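# Lay four cartons flat on the low platform

## Task

Place all four cartons on the low platform so each lies flat, none rests on another, none sticks out past an edge, and each keeps the face that was up at the start still facing up; they must stay that way without the robot holding them, and the robot must release and pull away at the end.

## Robot and tools

Robot: one FANUC CRX-5iA arm (joints J1 waist, J2 shoulder, J3 elbow, J4 forearm roll, J5 wrist pitch, J6 wrist roll) carrying a single suction cup, no fingers. The controlled point is the cup point: centre of the cup rim when it is free. The cup points along the cup point's own +z. About 4 cm back from the rim the tool widens, with body and wrist camera sticking out up to roughly 9 cm sideways, so leave room near walls and other cartons. The rim is 36 mm across.

Frames: results report end_effector_position (metres) and end_effector_quat_wxyz in the scene frame. Its origin sits on the table surface under the arm base; +z is up, +x forward, +y to the left when facing +x. The base may be slightly tilted, and the printed position gets less accurate at long reach. Motion commands, however, are in the cup point's own axes, not the scene frame.

Row format (shared by execute_actions and move): 7 numbers, each in [-1, 1]: dx, dy, dz, rx, ry, rz, suction. The first six are an offset from a start pose, expressed in cup-point axes; 1.0 equals 0.6 m for dx, dy, dz and 180 degrees for the rotation. rx, ry, rz form one rotation vector. The seventh value switches suction: above 0.01 is on, 0.01 or less is off, and it stays as last set.

execute_actions(actions): a list of actions; each action is a list of 1 to 15 rows, each row run for one 1/30 s step. If fewer than 15 rows are given, the final row is repeated to fill 15 steps. Every row in an action is an offset from the cup point's measured pose at the start of that action (for the first action of a call, the pose last reported in this scene), not from the previous row. An empty list returns state and images only. Per step, the commanded pose is clipped to within 70 mm and 16 degrees of the measured pose, so big offsets need several actions; after an action the arm continues only as far as the last clipped pose. Step readings list positions at some steps; HELD means a row was partly or fully blocked.

move(target, speed, blocking): target is one 7-number row, an offset from the pose in the latest result that shows one, in cup-point axes. The cup point follows a straight path lasting 0.5 to 10 s (cut off at 10 s); rotation takes the shorter way. speed is top path speed in m/s, 0.002 to 0.5 (default 0.25); turning is capped at twice that in rad/s. The suction value is sent at the start. The path ignores obstacles and the real cup may lag, stray, or overshoot speed, especially near a straight arm. The result adds a move: line with the outcome (done, off_target, moving, held, fault), the limits that acted (paced = pose clipped; held = some steps blocked, after which the arm may jump fast) and the distance to target. With blocking=false the result returns after 0.5 s while the arm keeps going; then use wait or stop before any new motion command.

wait(seconds): 0 to 10; lets time pass holding the last command, returns early if a running move ends. stop(): brakes a running move; needs space to slow down. zoom_image(camera, region): camera is cam_head_left or cam_head_right (each 504x504); region [x0, y0, x1, y1] in pixels from the top-left, at most 504 by 504. read_manual(section): only licence texts, no motion. finished_scene(scene): pass the current scene number to end it; irreversible, and the goal must already hold and stay held.

Result lines: Hand target is the pose the controller is currently heading for. suction_measured shows vacuum: near 0 means no seal, 0.83 or more means airtight, in between means leaks. part_present turns 1 at 0.50 and back to 0 below 0.45. A pose unreachable line means the clearance check (which treats any mount under the base as arm) altered or blocked the command. Flange force is the estimated outside force at the end, including carried weight and some noise; no reading means none available. MOTOR HOT warns of overheating; OVER-TEMPERATURE FAULT means brakes engaged to cool.

Picking: switch suction on and press the rim flat onto a smooth face so it seals all round; avoid holes, seams and carton edges under the rim. Under vacuum the cup compresses, so the load sits up to about 12 mm nearer the tool than expected, and vacuum alone can lift a resting item. To release, set the carton down on its support first, then turn suction off, then back off at least 15 mm. If the cup seals onto the table, turn suction off to free it.

Hazards: the arm is stiff; aiming even slightly past a firm contact can trigger a fault. A torque fault (load limits 148 N m for J1 to J3, 37.2 N m for J4 to J6) or an outside force of 150 N halts the arm for 10 s and drops the rest of the call. Faster moves hit harder. Do not let cartons fall, slip, slam or be pushed off the table; knocking anything off the table fails the task. Loose items may get a brief external nudge. The robot keeps its last command while you think, and holding loads warms the motors.

Each tool is called after ">>>" as name(argument=value, ...), one argument or row to a line, values as JSON.

## Session

>>> execute_actions(
  actions=[],
)

Scene clock: 0.00 s.
end_effector_position=(+0.4984, -0.0074, +0.3319) suction_measured=0.00 part_present=0 end_effector_quat_wxyz=(+0.001, +0.008, +1.000, -0.002)
Joint positions: [ 0.266  0.132  0.192 -0.    -1.633 -0.262]
Joint velocities: [ 0.001 -0.001  0.     0.     0.001  0.   ]
Flange force (N, the push that the arm receives, along the end effector's own x y z axes): no reading
Hand target: +0.498, -0.007, +0.332; +0.001, +0.008, +1.000, -0.002

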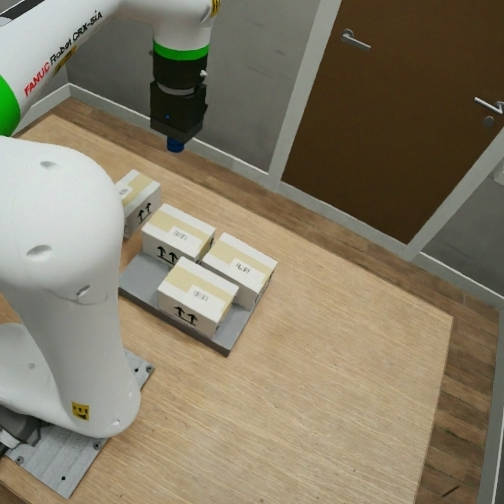

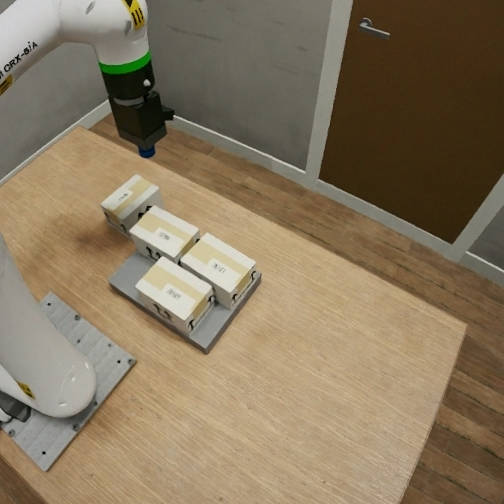

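>>> zoom_image(
  camera="cam_head_right",
  region=[70, 150, 290, 370],
)

Region (70, 150, 290, 370) of cam_head_right's 504x504 image, scaled by 2.291, with more detail than that image has.

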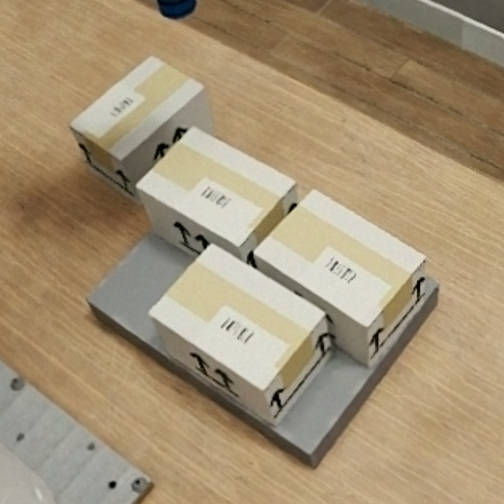

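>>> move(
  target=[-0.04,0.269,0.3,0,0,-0.25,0],
  speed=0.3,
)

>>> zoom_image(
  camera="cam_head_right",
  region=[70, 130, 230, 270],
)

Scene clock: 3.20 s.
end_effector_position=(+0.5259, +0.1526, +0.1514) suction_measured=0.00 part_present=0 end_effector_quat_wxyz=(+0.000, -0.375, +0.927, -0.003)
Joint positions: [ 0.541  0.311 -0.015 -0.    -1.246  0.248]
Joint velocities: [-0.001 -0.001  0.004 -0.002  0.001  0.   ]
Flange force (N, the push that the arm receives, along the end effector's own x y z axes): [0.1 3.2 1.9]
Hand target: +0.526, +0.153, +0.151; +0.000, -0.375, +0.927, -0.003
Off the commanded pose: 0.000 m, 0 deg.
move: done

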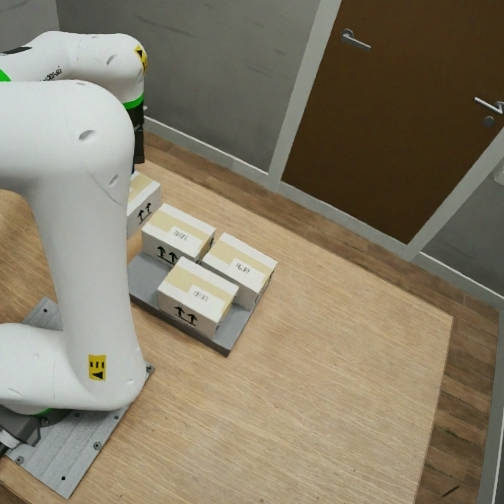

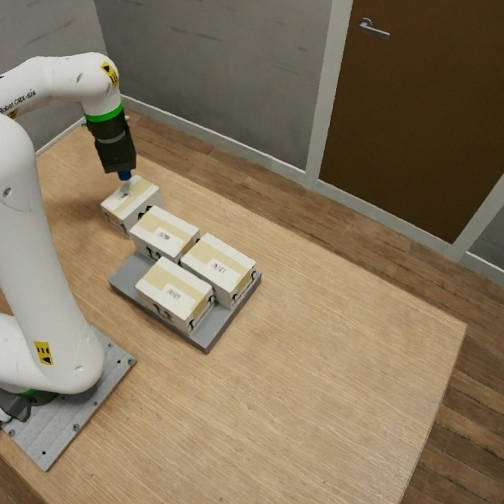

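Region (70, 130, 230, 270) of cam_head_right's 504x504 image, scaled by 3.150, with more detail than that image has; it fills the top 441 rows of this view, and the rest is white.

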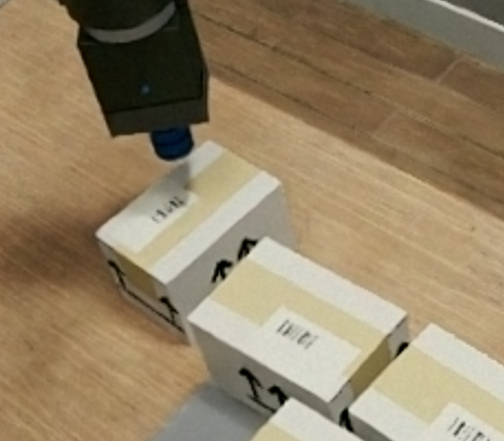

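>>> move(
  target=[-0.005,0.034,0.078,0,0,0,0],
  speed=0.1,
)

>>> zoom_image(
  camera="cam_head_right",
  region=[70, 130, 230, 270],
)

>>> move(
  target=[0,0,0.028,0,0,0,1],
  speed=0.02,
)

Scene clock: 4.67 s.
end_effector_position=(+0.5141, +0.1692, +0.1045) suction_measured=0.00 part_present=0 end_effector_quat_wxyz=(+0.000, -0.375, +0.927, -0.003)
Joint positions: [ 0.58   0.338 -0.096 -0.    -1.138  0.209]
Joint velocities: [ 0.001 -0.     0.     0.001  0.    -0.   ]
Flange force (N, the push that the arm receives, along the end effector's own x y z axes): [4.9 3.8 0.0]
Hand target: +0.514, +0.169, +0.104; +0.000, -0.375, +0.927, -0.003
Off the commanded pose: 0.000 m, 0 deg.
move: done

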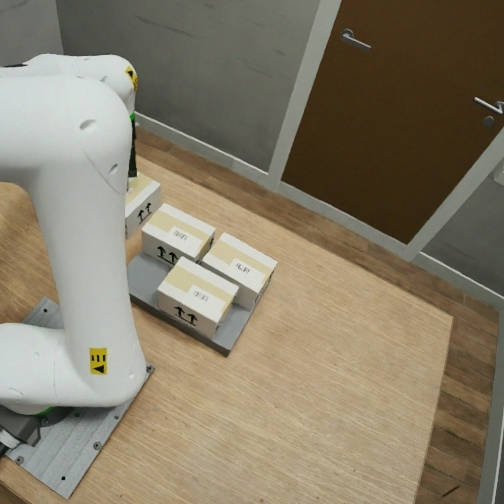

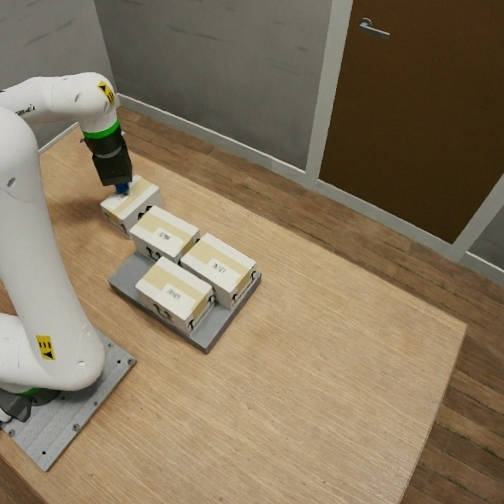

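Region (70, 130, 230, 270) of cam_head_right's 504x504 image, scaled by 3.150, with more detail than that image has; it fills the top 441 rows of this view, and the rest is white.

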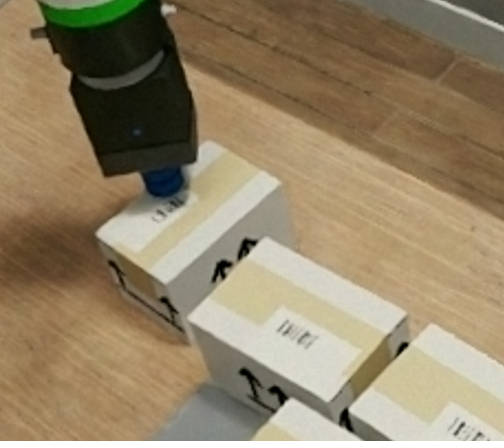

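Scene clock: 5.73 s.
end_effector_position=(+0.5142, +0.1691, +0.0877) suction_measured=0.90 part_present=1 end_effector_quat_wxyz=(+0.000, -0.375, +0.927, -0.003)
Joint positions: [ 0.58   0.357 -0.115 -0.    -1.101  0.209]
Joint velocities: [-0. -0.  0. -0.  0.  0.]
Flange force (N, the push that the arm receives, along the end effector's own x y z axes): [0.9 2.3 6.5]
Hand target: +0.514, +0.169, +0.088; +0.000, -0.375, +0.927, -0.003
Off the commanded pose: 0.000 m, 0 deg.
move: done

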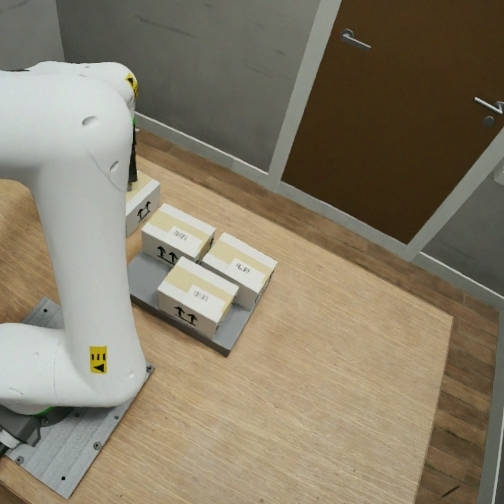

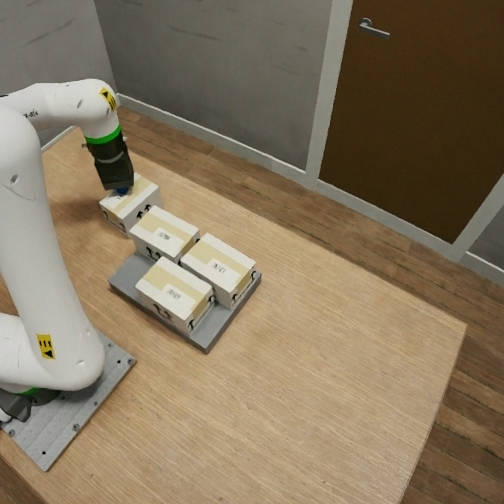

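>>> move(
  target=[0,0,-0.27,0,0,0,1],
  speed=0.2,
)

>>> move(
  target=[0.369,0.033,0,0,0,-0.25,1],
  speed=0.25,
)

>>> zoom_image(
  camera="cam_head_right",
  region=[60, 160, 290, 370],
)

Scene clock: 7.37 s.
end_effector_position=(+0.5135, +0.1699, +0.2498) suction_measured=0.90 part_present=1 end_effector_quat_wxyz=(+0.001, -0.375, +0.927, -0.003)
Joint positions: [ 0.58   0.243  0.134 -0.    -1.463  0.209]
Joint velocities: [-0.001  0.     0.002 -0.001 -0.    -0.   ]
Flange force (N, the push that the arm receives, along the end effector's own x y z axes): [1.3 2.7 5.2]
Hand target: +0.514, +0.170, +0.250; +0.000, -0.375, +0.927, -0.003
Off the commanded pose: 0.000 m, 0 deg.
move: done

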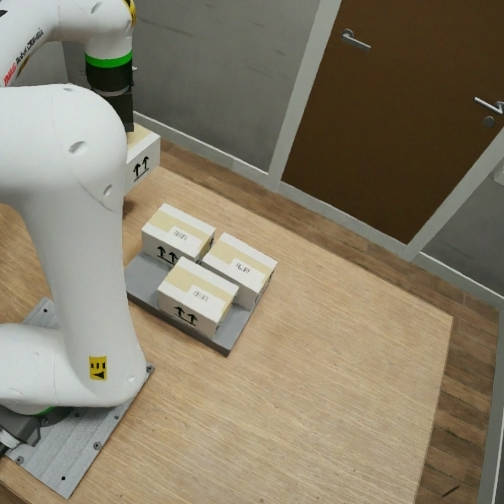

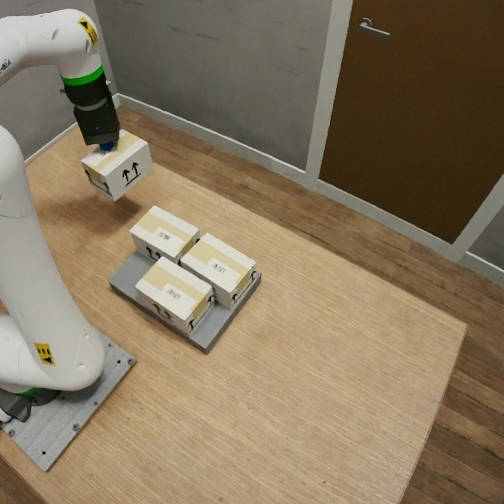

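Scene clock: 9.33 s.
end_effector_position=(+0.3405, +0.0304, +0.2497) suction_measured=0.90 part_present=1 end_effector_quat_wxyz=(+0.001, +0.701, -0.713, +0.003)
Joint positions: [ 0.495 -0.272 -0.374 -0.    -1.47   1.079]
Joint velocities: [ 0.001 -0.001 -0.001 -0.001  0.     0.001]
Flange force (N, the push that the arm receives, along the end effector's own x y z axes): [-0.2 -1.3 6.5]
Hand target: +0.340, +0.030, +0.250; +0.001, +0.701, -0.713, +0.003
Off the commanded pose: 0.000 m, 0 deg.
move: done

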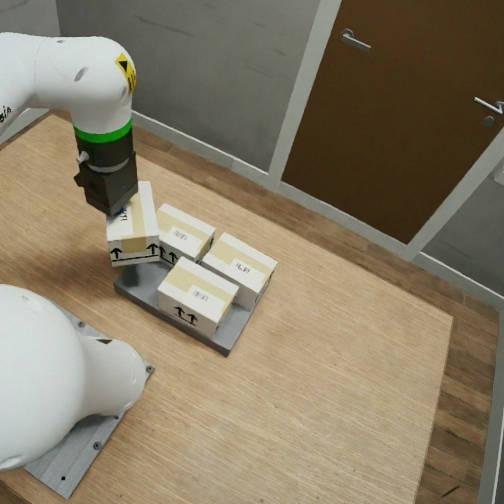

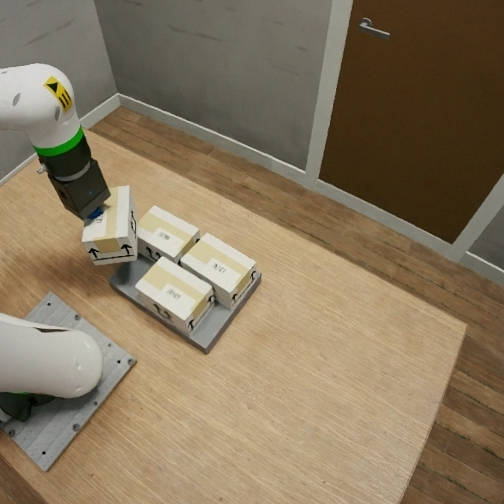

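Region (60, 160, 290, 370) of cam_head_right's 504x504 image, scaled by 2.191, with more detail than that image has; it fills the top 460 rows of this view, and the rest is white.

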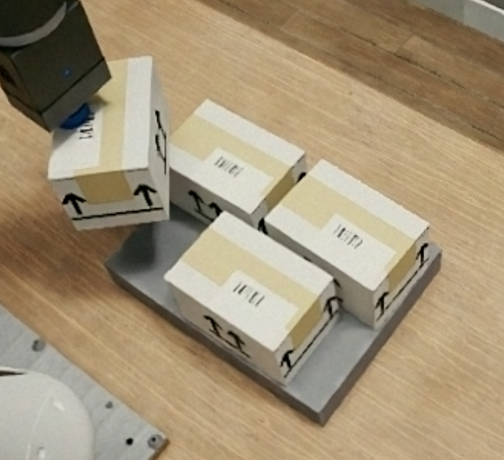

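>>> move(
  target=[0,0,0,0,0,-0.25,1],
  speed=0.25,
)

>>> zoom_image(
  camera="cam_head_right",
  region=[60, 160, 290, 370],
)

Scene clock: 12.80 s.
end_effector_position=(+0.3405, +0.0304, +0.2498) suction_measured=0.90 part_present=1 end_effector_quat_wxyz=(+0.002, +0.921, -0.391, +0.002)
Joint positions: [ 0.495 -0.272 -0.374 -0.    -1.47   1.864]
Joint velocities: [-0.001  0.001  0.003 -0.001 -0.     0.   ]
Flange force (N, the push that the arm receives, along the end effector's own x y z axes): [1.8 -1.7 5.3]
Hand target: +0.340, +0.030, +0.250; +0.002, +0.921, -0.391, +0.002
Off the commanded pose: 0.000 m, 0 deg.
move: done

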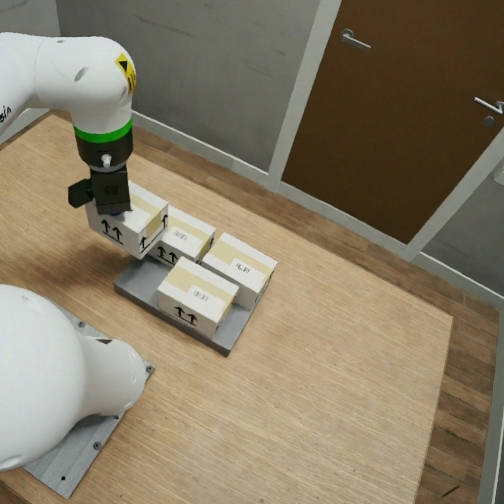

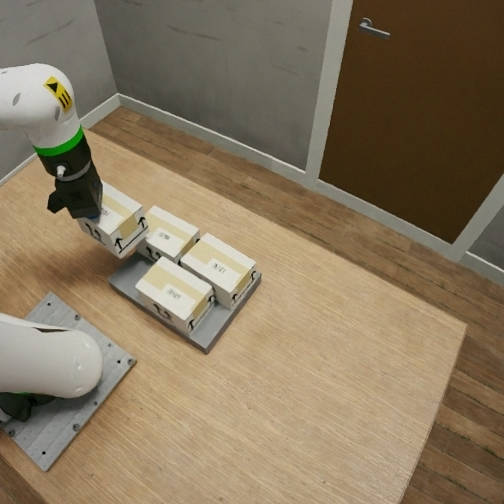

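Region (60, 160, 290, 370) of cam_head_right's 504x504 image, scaled by 2.191, with more detail than that image has; it fills the top 460 rows of this view, and the rest is white.

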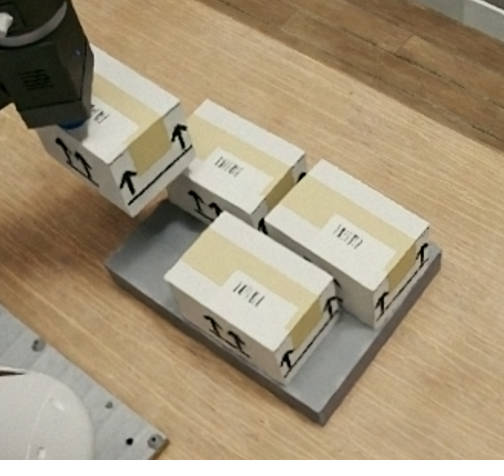

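>>> move(
  target=[-0.066,-0.052,0,0,0,0,1],
  speed=0.15,
)

>>> move(
  target=[0,0,0.13,0,0,0,1],
  speed=0.08,
)

>>> zoom_image(
  camera="cam_head_right",
  region=[60, 170, 290, 370],
)

Scene clock: 14.30 s.
end_effector_position=(+0.3354, +0.0805, +0.2495) suction_measured=0.90 part_present=1 end_effector_quat_wxyz=(+0.002, +0.921, -0.391, +0.002)
Joint positions: [ 0.638 -0.264 -0.368 -0.    -1.468  1.721]
Joint velocities: [ 0.001  0.     0.001  0.001  0.001 -0.001]
Flange force (N, the push that the arm receives, along the end effector's own x y z axes): [-6.2 -0.1 7.5]
Hand target: +0.335, +0.081, +0.250; +0.002, +0.921, -0.391, +0.002
Off the commanded pose: 0.000 m, 0 deg.
move: done

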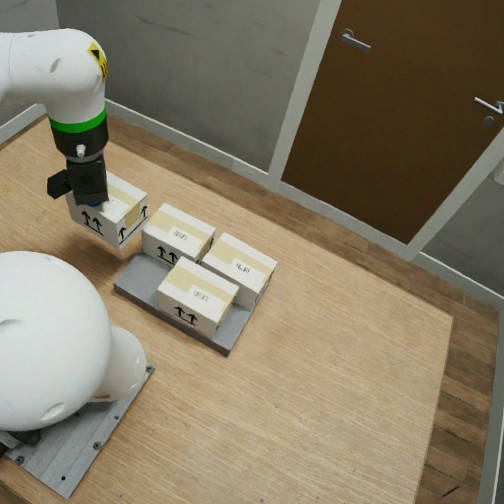

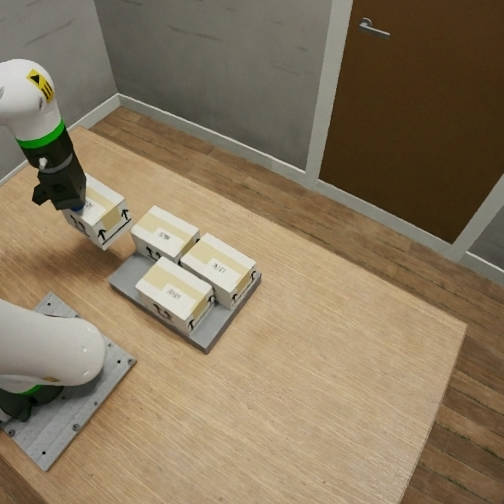

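Scene clock: 15.60 s.
end_effector_position=(+0.3357, +0.0802, +0.1715) suction_measured=0.90 part_present=1 end_effector_quat_wxyz=(+0.002, +0.921, -0.391, +0.002)
Joint positions: [ 0.638 -0.222 -0.521 -0.    -1.272  1.721]
Joint velocities: [-0.     0.    -0.    -0.    -0.001  0.   ]
Flange force (N, the push that the arm receives, along the end effector's own x y z axes): [-7.7 -1.1 -4.2]
Hand target: +0.336, +0.080, +0.172; +0.002, +0.921, -0.391, +0.002
Off the commanded pose: 0.000 m, 0 deg.
move: done

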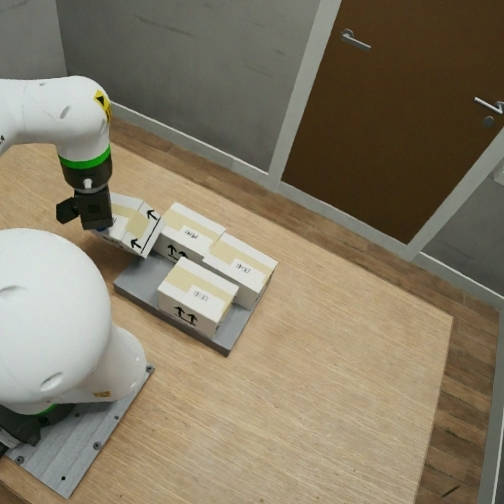

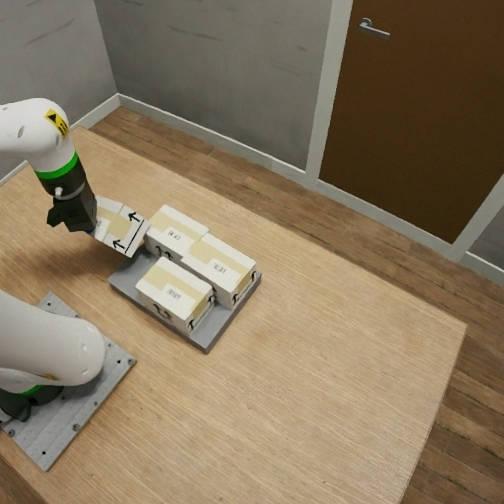

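Region (60, 170, 290, 370) of cam_head_right's 504x504 image, scaled by 2.191, with more detail than that image has; it fills the top 438 rows of this view, and the rest is white.

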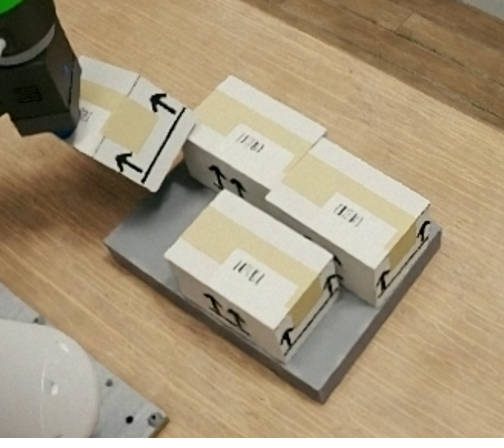

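>>> move(
  target=[0,0,-0.13,0,0,0,1],
  speed=0.04,
)

>>> zoom_image(
  camera="cam_head_right",
  region=[40, 150, 290, 370],
)

Scene clock: 18.07 s.
end_effector_position=(+0.3354, +0.0806, +0.2495) suction_measured=0.90 part_present=1 end_effector_quat_wxyz=(+0.002, +0.921, -0.391, +0.002)
Joint positions: [ 0.638 -0.264 -0.368 -0.    -1.468  1.721]
Joint velocities: [-0.001 -0.    -0.003 -0.    -0.    -0.   ]
Flange force (N, the push that the arm receives, along the end effector's own x y z axes): [1.3 0.5 6.8]
Hand target: +0.335, +0.081, +0.250; +0.002, +0.921, -0.391, +0.002
Off the commanded pose: 0.000 m, 0 deg.
move: done

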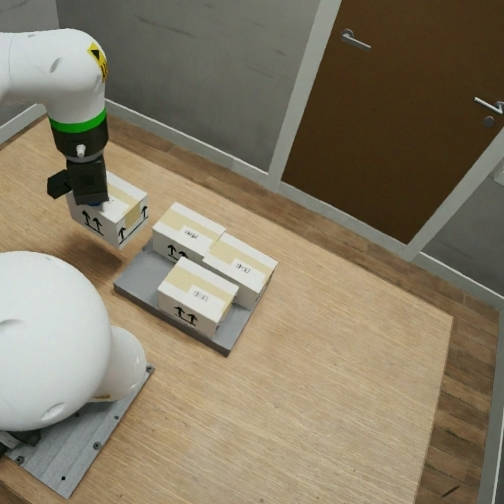

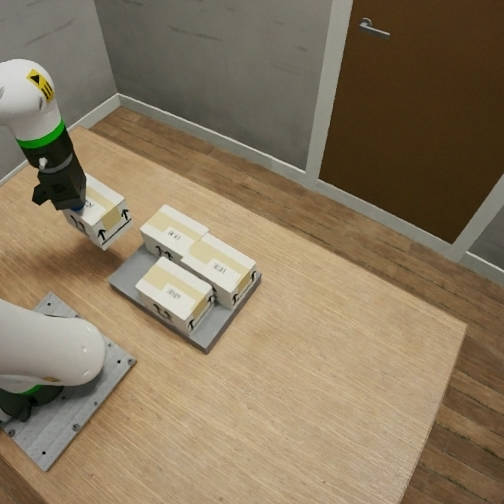

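Region (40, 150, 290, 370) of cam_head_right's 504x504 image, scaled by 2.016, with more detail than that image has; it fills the top 444 rows of this view, and the rest is white.

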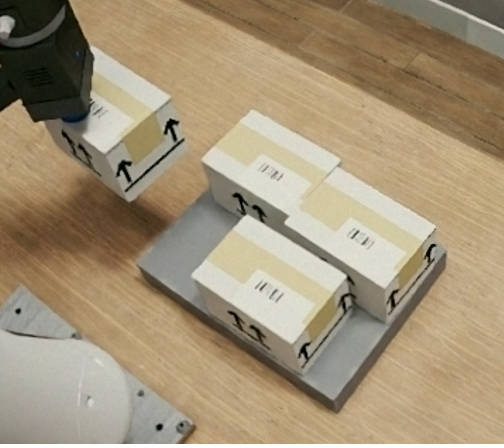

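>>> move(
  target=[-0.052,0.054,0,0,0,0,1],
  speed=0.1,
)

>>> move(
  target=[0,0,0.12,0,0,0,1],
  speed=0.05,
)

>>> zoom_image(
  camera="cam_head_right",
  region=[40, 150, 290, 370],
)

Scene clock: 19.40 s.
end_effector_position=(+0.2904, +0.0805, +0.2493) suction_measured=0.90 part_present=1 end_effector_quat_wxyz=(+0.002, +0.921, -0.391, +0.002)
Joint positions: [ 0.731 -0.39  -0.456 -0.    -1.507  1.628]
Joint velocities: [ 0.001 -0.001  0.     0.001 -0.001 -0.   ]
Flange force (N, the push that the arm receives, along the end effector's own x y z axes): [-3.3 4.5 7.6]
Hand target: +0.290, +0.080, +0.249; +0.002, +0.921, -0.391, +0.002
Off the commanded pose: 0.000 m, 0 deg.
move: done

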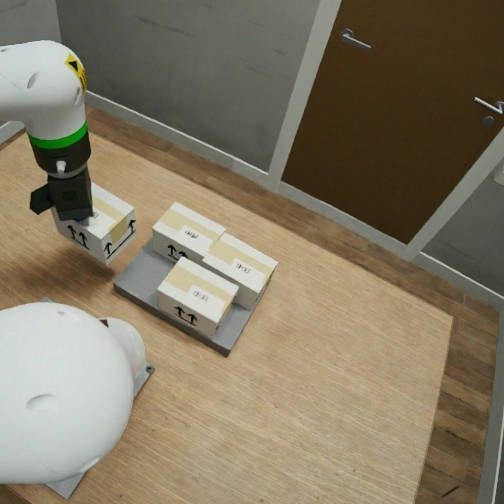

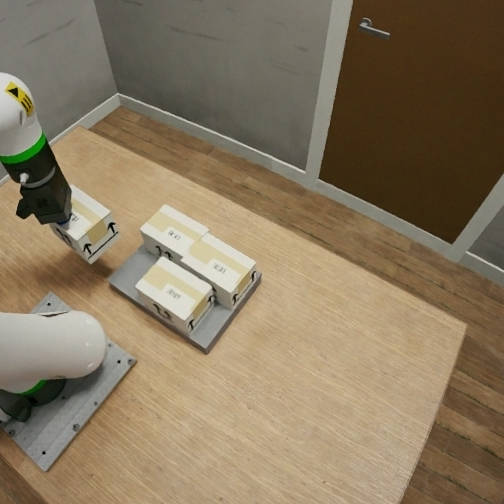

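Scene clock: 21.10 s.
end_effector_position=(+0.2907, +0.0802, +0.1773) suction_measured=0.90 part_present=1 end_effector_quat_wxyz=(+0.002, +0.921, -0.391, +0.002)
Joint positions: [ 0.731 -0.359 -0.605 -0.    -1.326  1.628]
Joint velocities: [ 0.001 -0.001 -0.    -0.    -0.001  0.   ]
Flange force (N, the push that the arm receives, along the end effector's own x y z axes): [-1.5 -2.7 7.2]
Hand target: +0.291, +0.080, +0.177; +0.002, +0.921, -0.391, +0.002
Off the commanded pose: 0.000 m, 0 deg.
move: done

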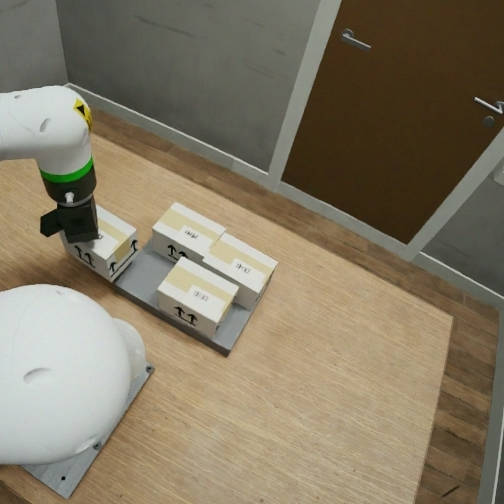

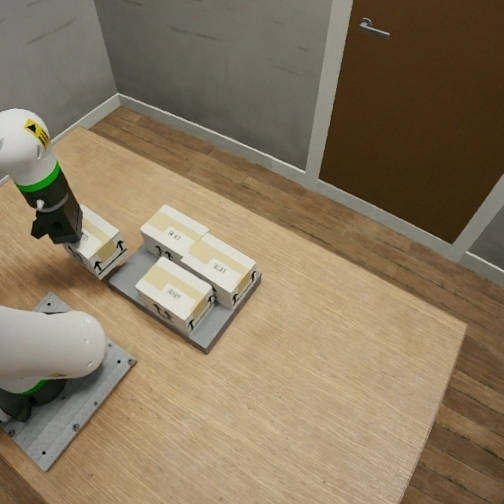

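Region (40, 150, 290, 370) of cam_head_right's 504x504 image, scaled by 2.016, with more detail than that image has; it fills the top 444 rows of this view, and the rest is white.

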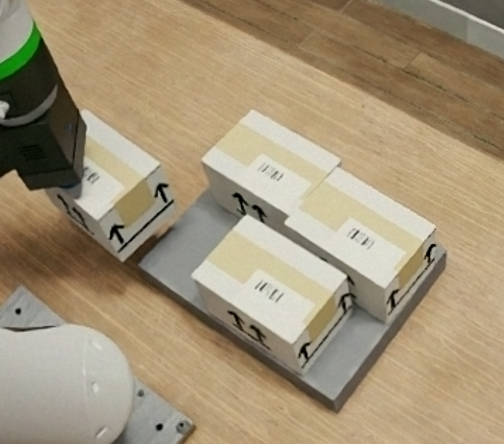

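>>> move(
  target=[0.02,-0.02,0.062,0,0,0,1],
  speed=0.05,
)

>>> move(
  target=[0.108,0.104,0,0,0,0,1],
  speed=0.04,
)

>>> zoom_image(
  camera="cam_head_right",
  region=[70, 170, 290, 370],
)

Scene clock: 23.00 s.
end_effector_position=(+0.3078, +0.0797, +0.1402) suction_measured=0.90 part_present=1 end_effector_quat_wxyz=(+0.002, +0.921, -0.391, +0.002)
Joint positions: [ 0.692 -0.274 -0.637 -0.    -1.209  1.667]
Joint velocities: [ 0.002 -0.003  0.001  0.     0.002  0.   ]
Flange force (N, the push that the arm receives, along the end effector's own x y z axes): [-0.8 -0.7 6.6]
Hand target: +0.308, +0.080, +0.140; +0.002, +0.921, -0.391, +0.002
Off the commanded pose: 0.000 m, 0 deg.
move: done

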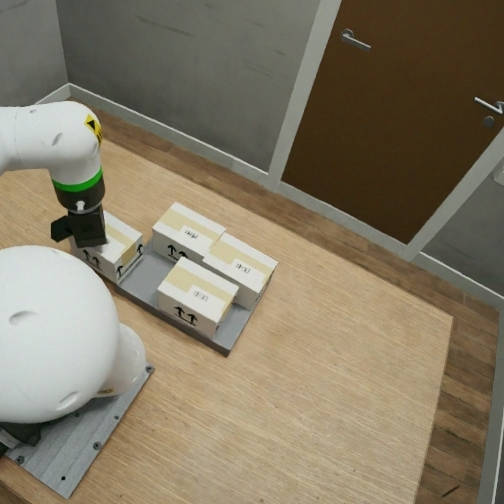

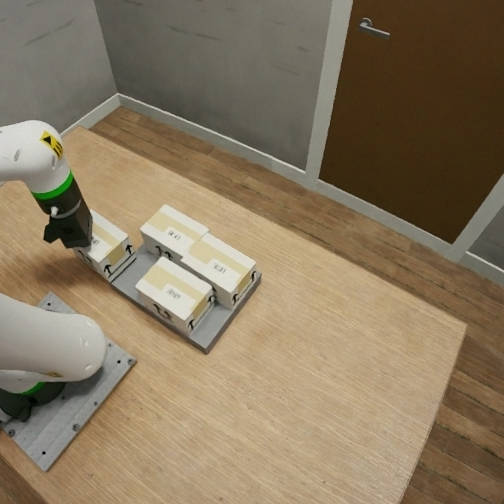

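Scene clock: 25.50 s.
end_effector_position=(+0.3079, -0.0102, +0.1406) suction_measured=0.90 part_present=1 end_effector_quat_wxyz=(+0.001, +0.921, -0.391, +0.002)
Joint positions: [ 0.42  -0.305 -0.659 -0.    -1.218  1.939]
Joint velocities: [-0.001  0.001 -0.001 -0.     0.002  0.001]
Flange force (N, the push that the arm receives, along the end effector's own x y z axes): [-3.8 0.9 7.0]
Hand target: +0.308, -0.010, +0.141; +0.001, +0.921, -0.391, +0.002
Off the commanded pose: 0.000 m, 0 deg.
move: done

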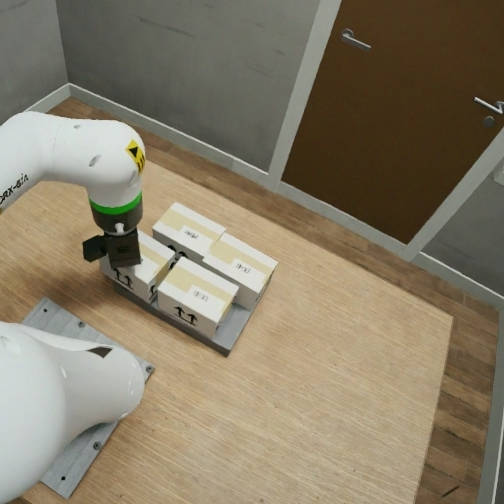

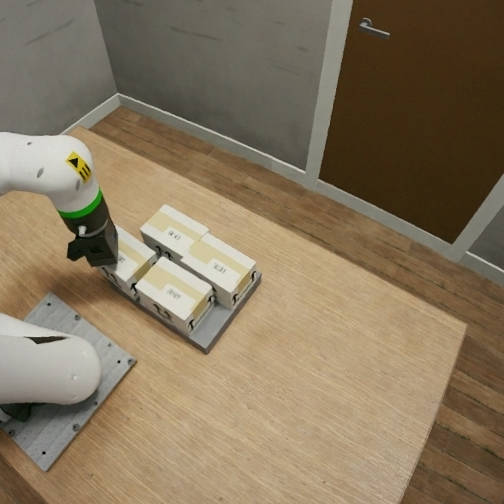

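Region (70, 170, 290, 370) of cam_head_right's 504x504 image, scaled by 2.291, with more detail than that image has; it fills the top 458 rows of this view, and the rest is white.

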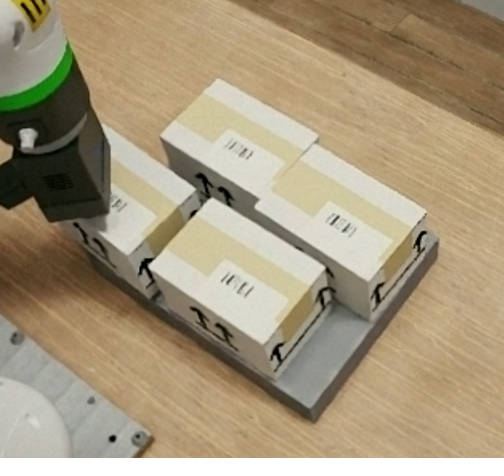

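>>> move(
  target=[0.062,0.037,0,0,0,0,1],
  speed=0.015,
)

>>> zoom_image(
  camera="cam_head_right",
  region=[70, 170, 290, 370],
)

>>> zoom_image(
  camera="cam_head_left",
  region=[80, 180, 300, 380],
)

Scene clock: 29.00 s.
end_effector_position=(+0.3178, -0.0524, +0.1409) suction_measured=0.90 part_present=1 end_effector_quat_wxyz=(+0.001, +0.921, -0.391, +0.002)
Joint positions: [ 0.27  -0.261 -0.627 -0.    -1.205  2.089]
Joint velocities: [ 0.    -0.     0.001  0.    -0.     0.   ]
Flange force (N, the push that the arm receives, along the end effector's own x y z axes): [-3.9 -1.8 5.4]
Hand target: +0.318, -0.052, +0.141; +0.001, +0.921, -0.391, +0.002
Off the commanded pose: 0.000 m, 0 deg.
move: done

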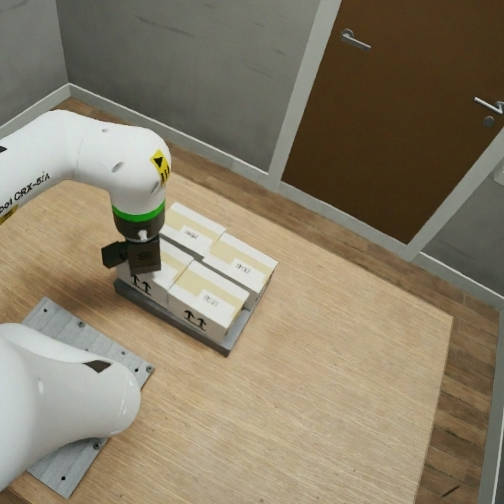

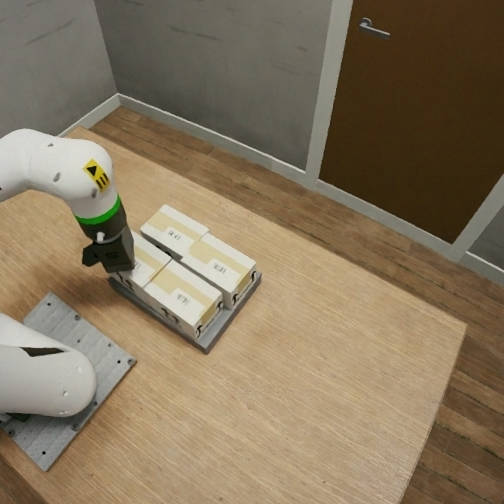

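Region (70, 170, 290, 370) of cam_head_right's 504x504 image, scaled by 2.291, with more detail than that image has; it fills the top 458 rows of this view, and the rest is white.

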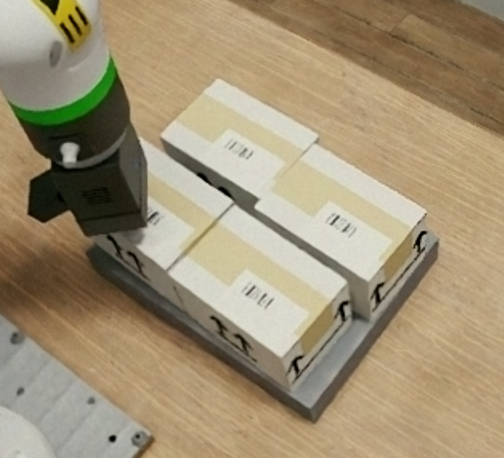

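Region (80, 180, 300, 380) of cam_head_left's 504x504 image, scaled by 2.291, with more detail than that image has; it fills the top 458 rows of this view, and the rest is white.

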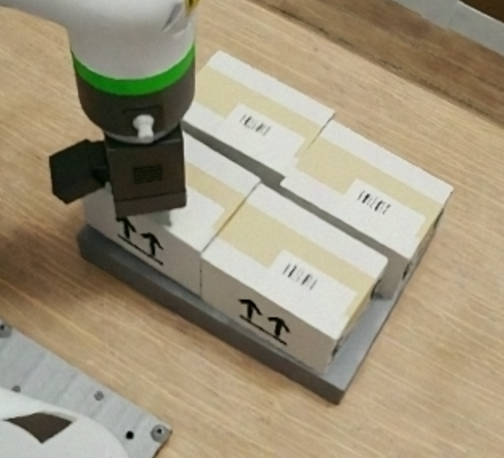

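>>> move(
  target=[0,0,0.011,0,0,0,1],
  speed=0.01,
)

>>> execute_actions(
  actions=[
    [[0,0,0,0,0,0,-1]],
  ],
)

>>> move(
  target=[0,0,-0.07,0,0,0,-1],
  speed=0.05,
)

>>> move(
  target=[-0.15,-0.05,-0.25,0,0,0,-1],
  speed=0.3,
)

>>> zoom_image(
  camera="cam_head_right",
  region=[70, 170, 290, 370],
)

>>> zoom_image(
  camera="cam_head_left",
  region=[80, 180, 300, 380],
)

Scene clock: 30.73 s.
end_effector_position=(+0.3178, -0.0524, +0.1343) suction_measured=0.90 part_present=1 end_effector_quat_wxyz=(+0.001, +0.921, -0.391, +0.002)
Joint positions: [ 0.27  -0.253 -0.639 -0.    -1.187  2.089]
Joint velocities: [-0.001  0.002 -0.001 -0.    -0.    -0.   ]
Flange force (N, the push that the arm receives, along the end effector's own x y z axes): [-4.6 0.3 5.2]
Hand target: +0.318, -0.052, +0.134; +0.001, +0.921, -0.391, +0.002
Off the commanded pose: 0.000 m, 0 deg.
move: done

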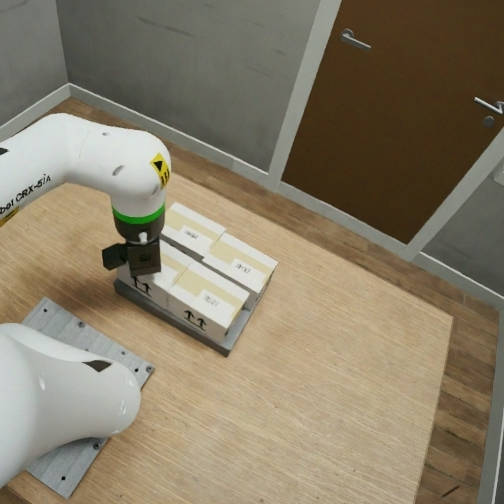

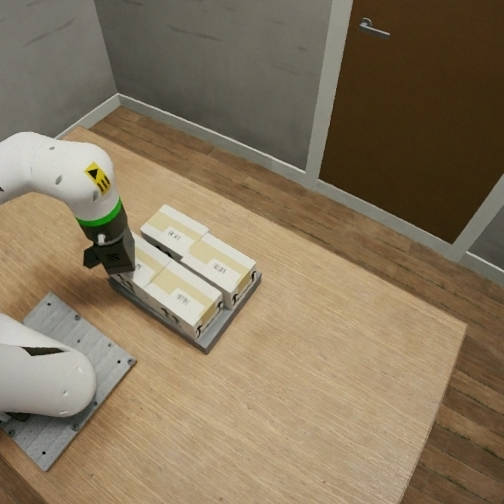

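Scene clock: 31.23 s.
end_effector_position=(+0.3178, -0.0524, +0.1342) suction_measured=0.00 part_present=0 end_effector_quat_wxyz=(+0.001, +0.921, -0.391, +0.002)
Joint positions: [ 0.27  -0.253 -0.639 -0.    -1.187  2.089]
Joint velocities: [-0.001  0.002  0.001 -0.     0.    -0.   ]
Flange force (N, the push that the arm receives, along the end effector's own x y z axes): [-5.4 -0.1 -7.6]
Hand target: +0.318, -0.052, +0.134; +0.001, +0.921, -0.391, +0.002
Off the commanded pose: 0.000 m, 0 deg.
Step readings (end_effector_position):
0: (+0.3178, -0.0524, +0.1343)
1: (+0.3178, -0.0524, +0.1343)
2: (+0.3179, -0.0524, +0.1343)
4: (+0.3178, -0.0524, +0.1342)
8: (+0.3178, -0.0524, +0.1342)
15: end_effector_position above

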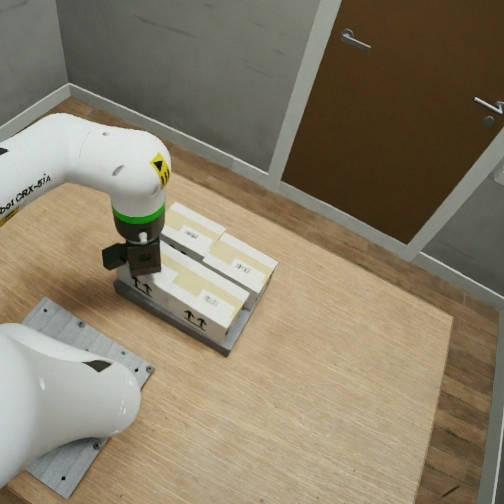

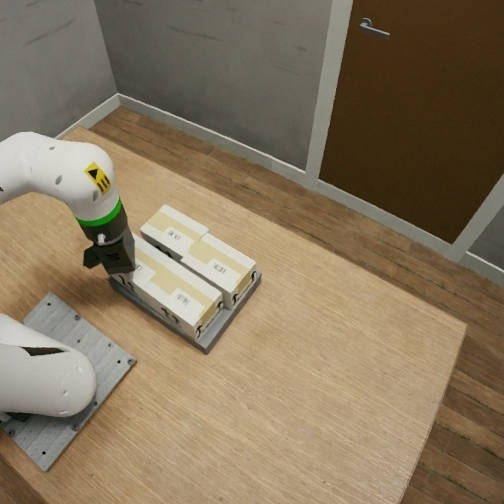

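Scene clock: 32.33 s.
end_effector_position=(+0.3176, -0.0522, +0.1762) suction_measured=0.00 part_present=0 end_effector_quat_wxyz=(+0.001, +0.921, -0.391, +0.002)
Joint positions: [ 0.27  -0.293 -0.564 -0.    -1.301  2.089]
Joint velocities: [ 0.    -0.001  0.    -0.    -0.001 -0.   ]
Flange force (N, the push that the arm receives, along the end effector's own x y z axes): [-0.9 -4.2 -0.3]
Hand target: +0.318, -0.052, +0.176; +0.001, +0.921, -0.391, +0.002
Off the commanded pose: 0.000 m, 0 deg.
move: done

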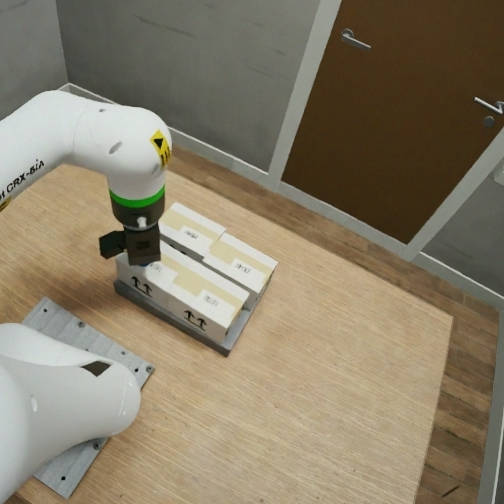

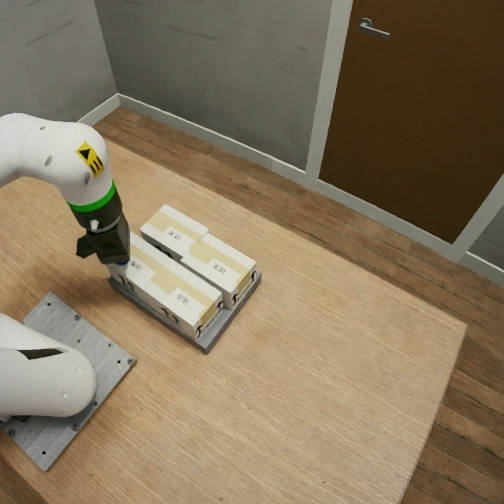

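Scene clock: 33.40 s.
end_effector_position=(+0.2761, +0.0340, +0.3257) suction_measured=0.00 part_present=0 end_effector_quat_wxyz=(+0.002, +0.921, -0.391, +0.002)
Joint positions: [ 0.622 -0.45  -0.315 -0.    -1.708  1.738]
Joint velocities: [ 0.001 -0.001  0.003  0.001 -0.001 -0.001]
Flange force (N, the push that the arm receives, along the end effector's own x y z axes): [-1.2 -1.4 -0.9]
Hand target: +0.276, +0.034, +0.326; +0.002, +0.921, -0.390, +0.002
Off the commanded pose: 0.000 m, 0 deg.
move: done

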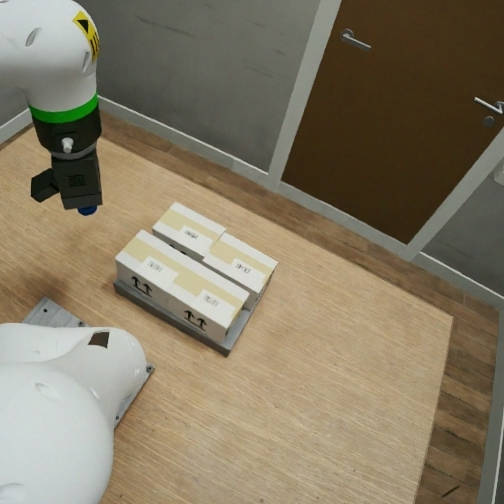

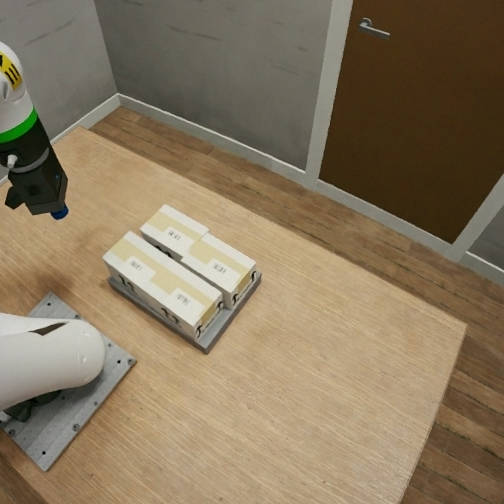

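Region (70, 170, 290, 370) of cam_head_right's 504x504 image, scaled by 2.291, with more detail than that image has; it fills the top 458 rows of this view, and the rest is white.

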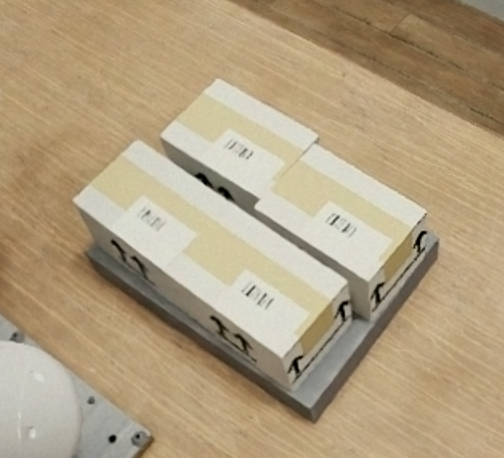

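Region (80, 180, 300, 380) of cam_head_left's 504x504 image, scaled by 2.291, with more detail than that image has; it fills the top 458 rows of this view, and the rest is white.

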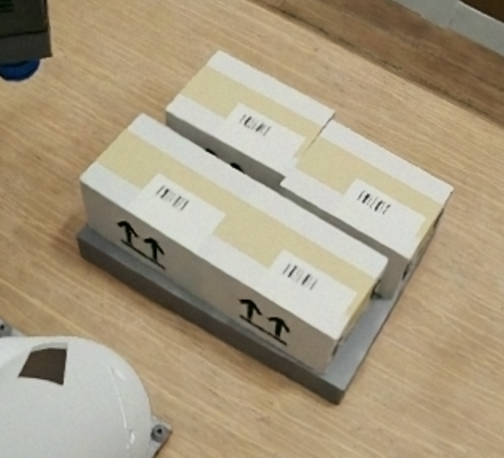

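>>> move(
  target=[0.355,-0.06,0.267,0,0,0,-1],
  speed=0.3,
)

>>> zoom_image(
  camera="cam_head_right",
  region=[100, 160, 280, 320],
)

Scene clock: 35.70 s.
end_effector_position=(+0.4506, -0.0949, +0.1667) suction_measured=0.00 part_present=0 end_effector_quat_wxyz=(+0.001, +0.921, -0.391, +0.002)
Joint positions: [ 0.097  0.09  -0.245 -0.    -1.237  2.262]
Joint velocities: [-0.     0.002  0.002 -0.     0.     0.   ]
Flange force (N, the push that the arm receives, along the end effector's own x y z axes): [-2.1 0.3 0.5]
Hand target: +0.451, -0.095, +0.167; +0.001, +0.921, -0.391, +0.002
Off the commanded pose: 0.000 m, 0 deg.
move: done

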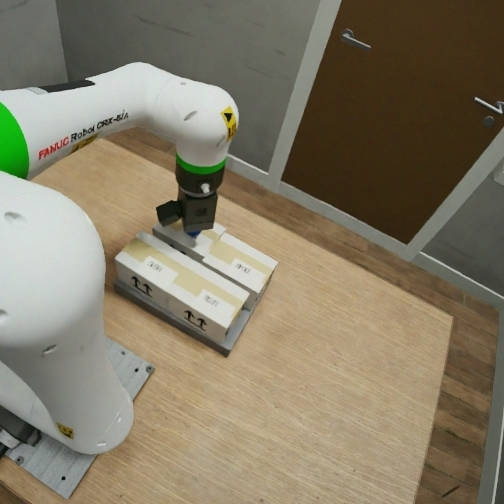

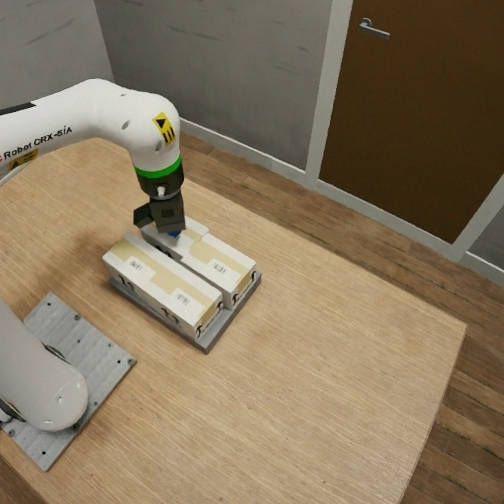

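Region (100, 160, 280, 320) of cam_head_right's 504x504 image, scaled by 2.800, with more detail than that image has.

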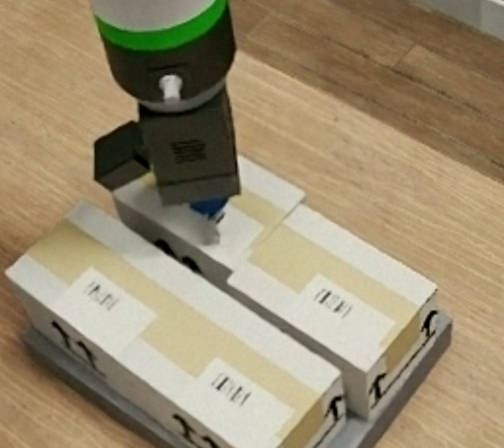

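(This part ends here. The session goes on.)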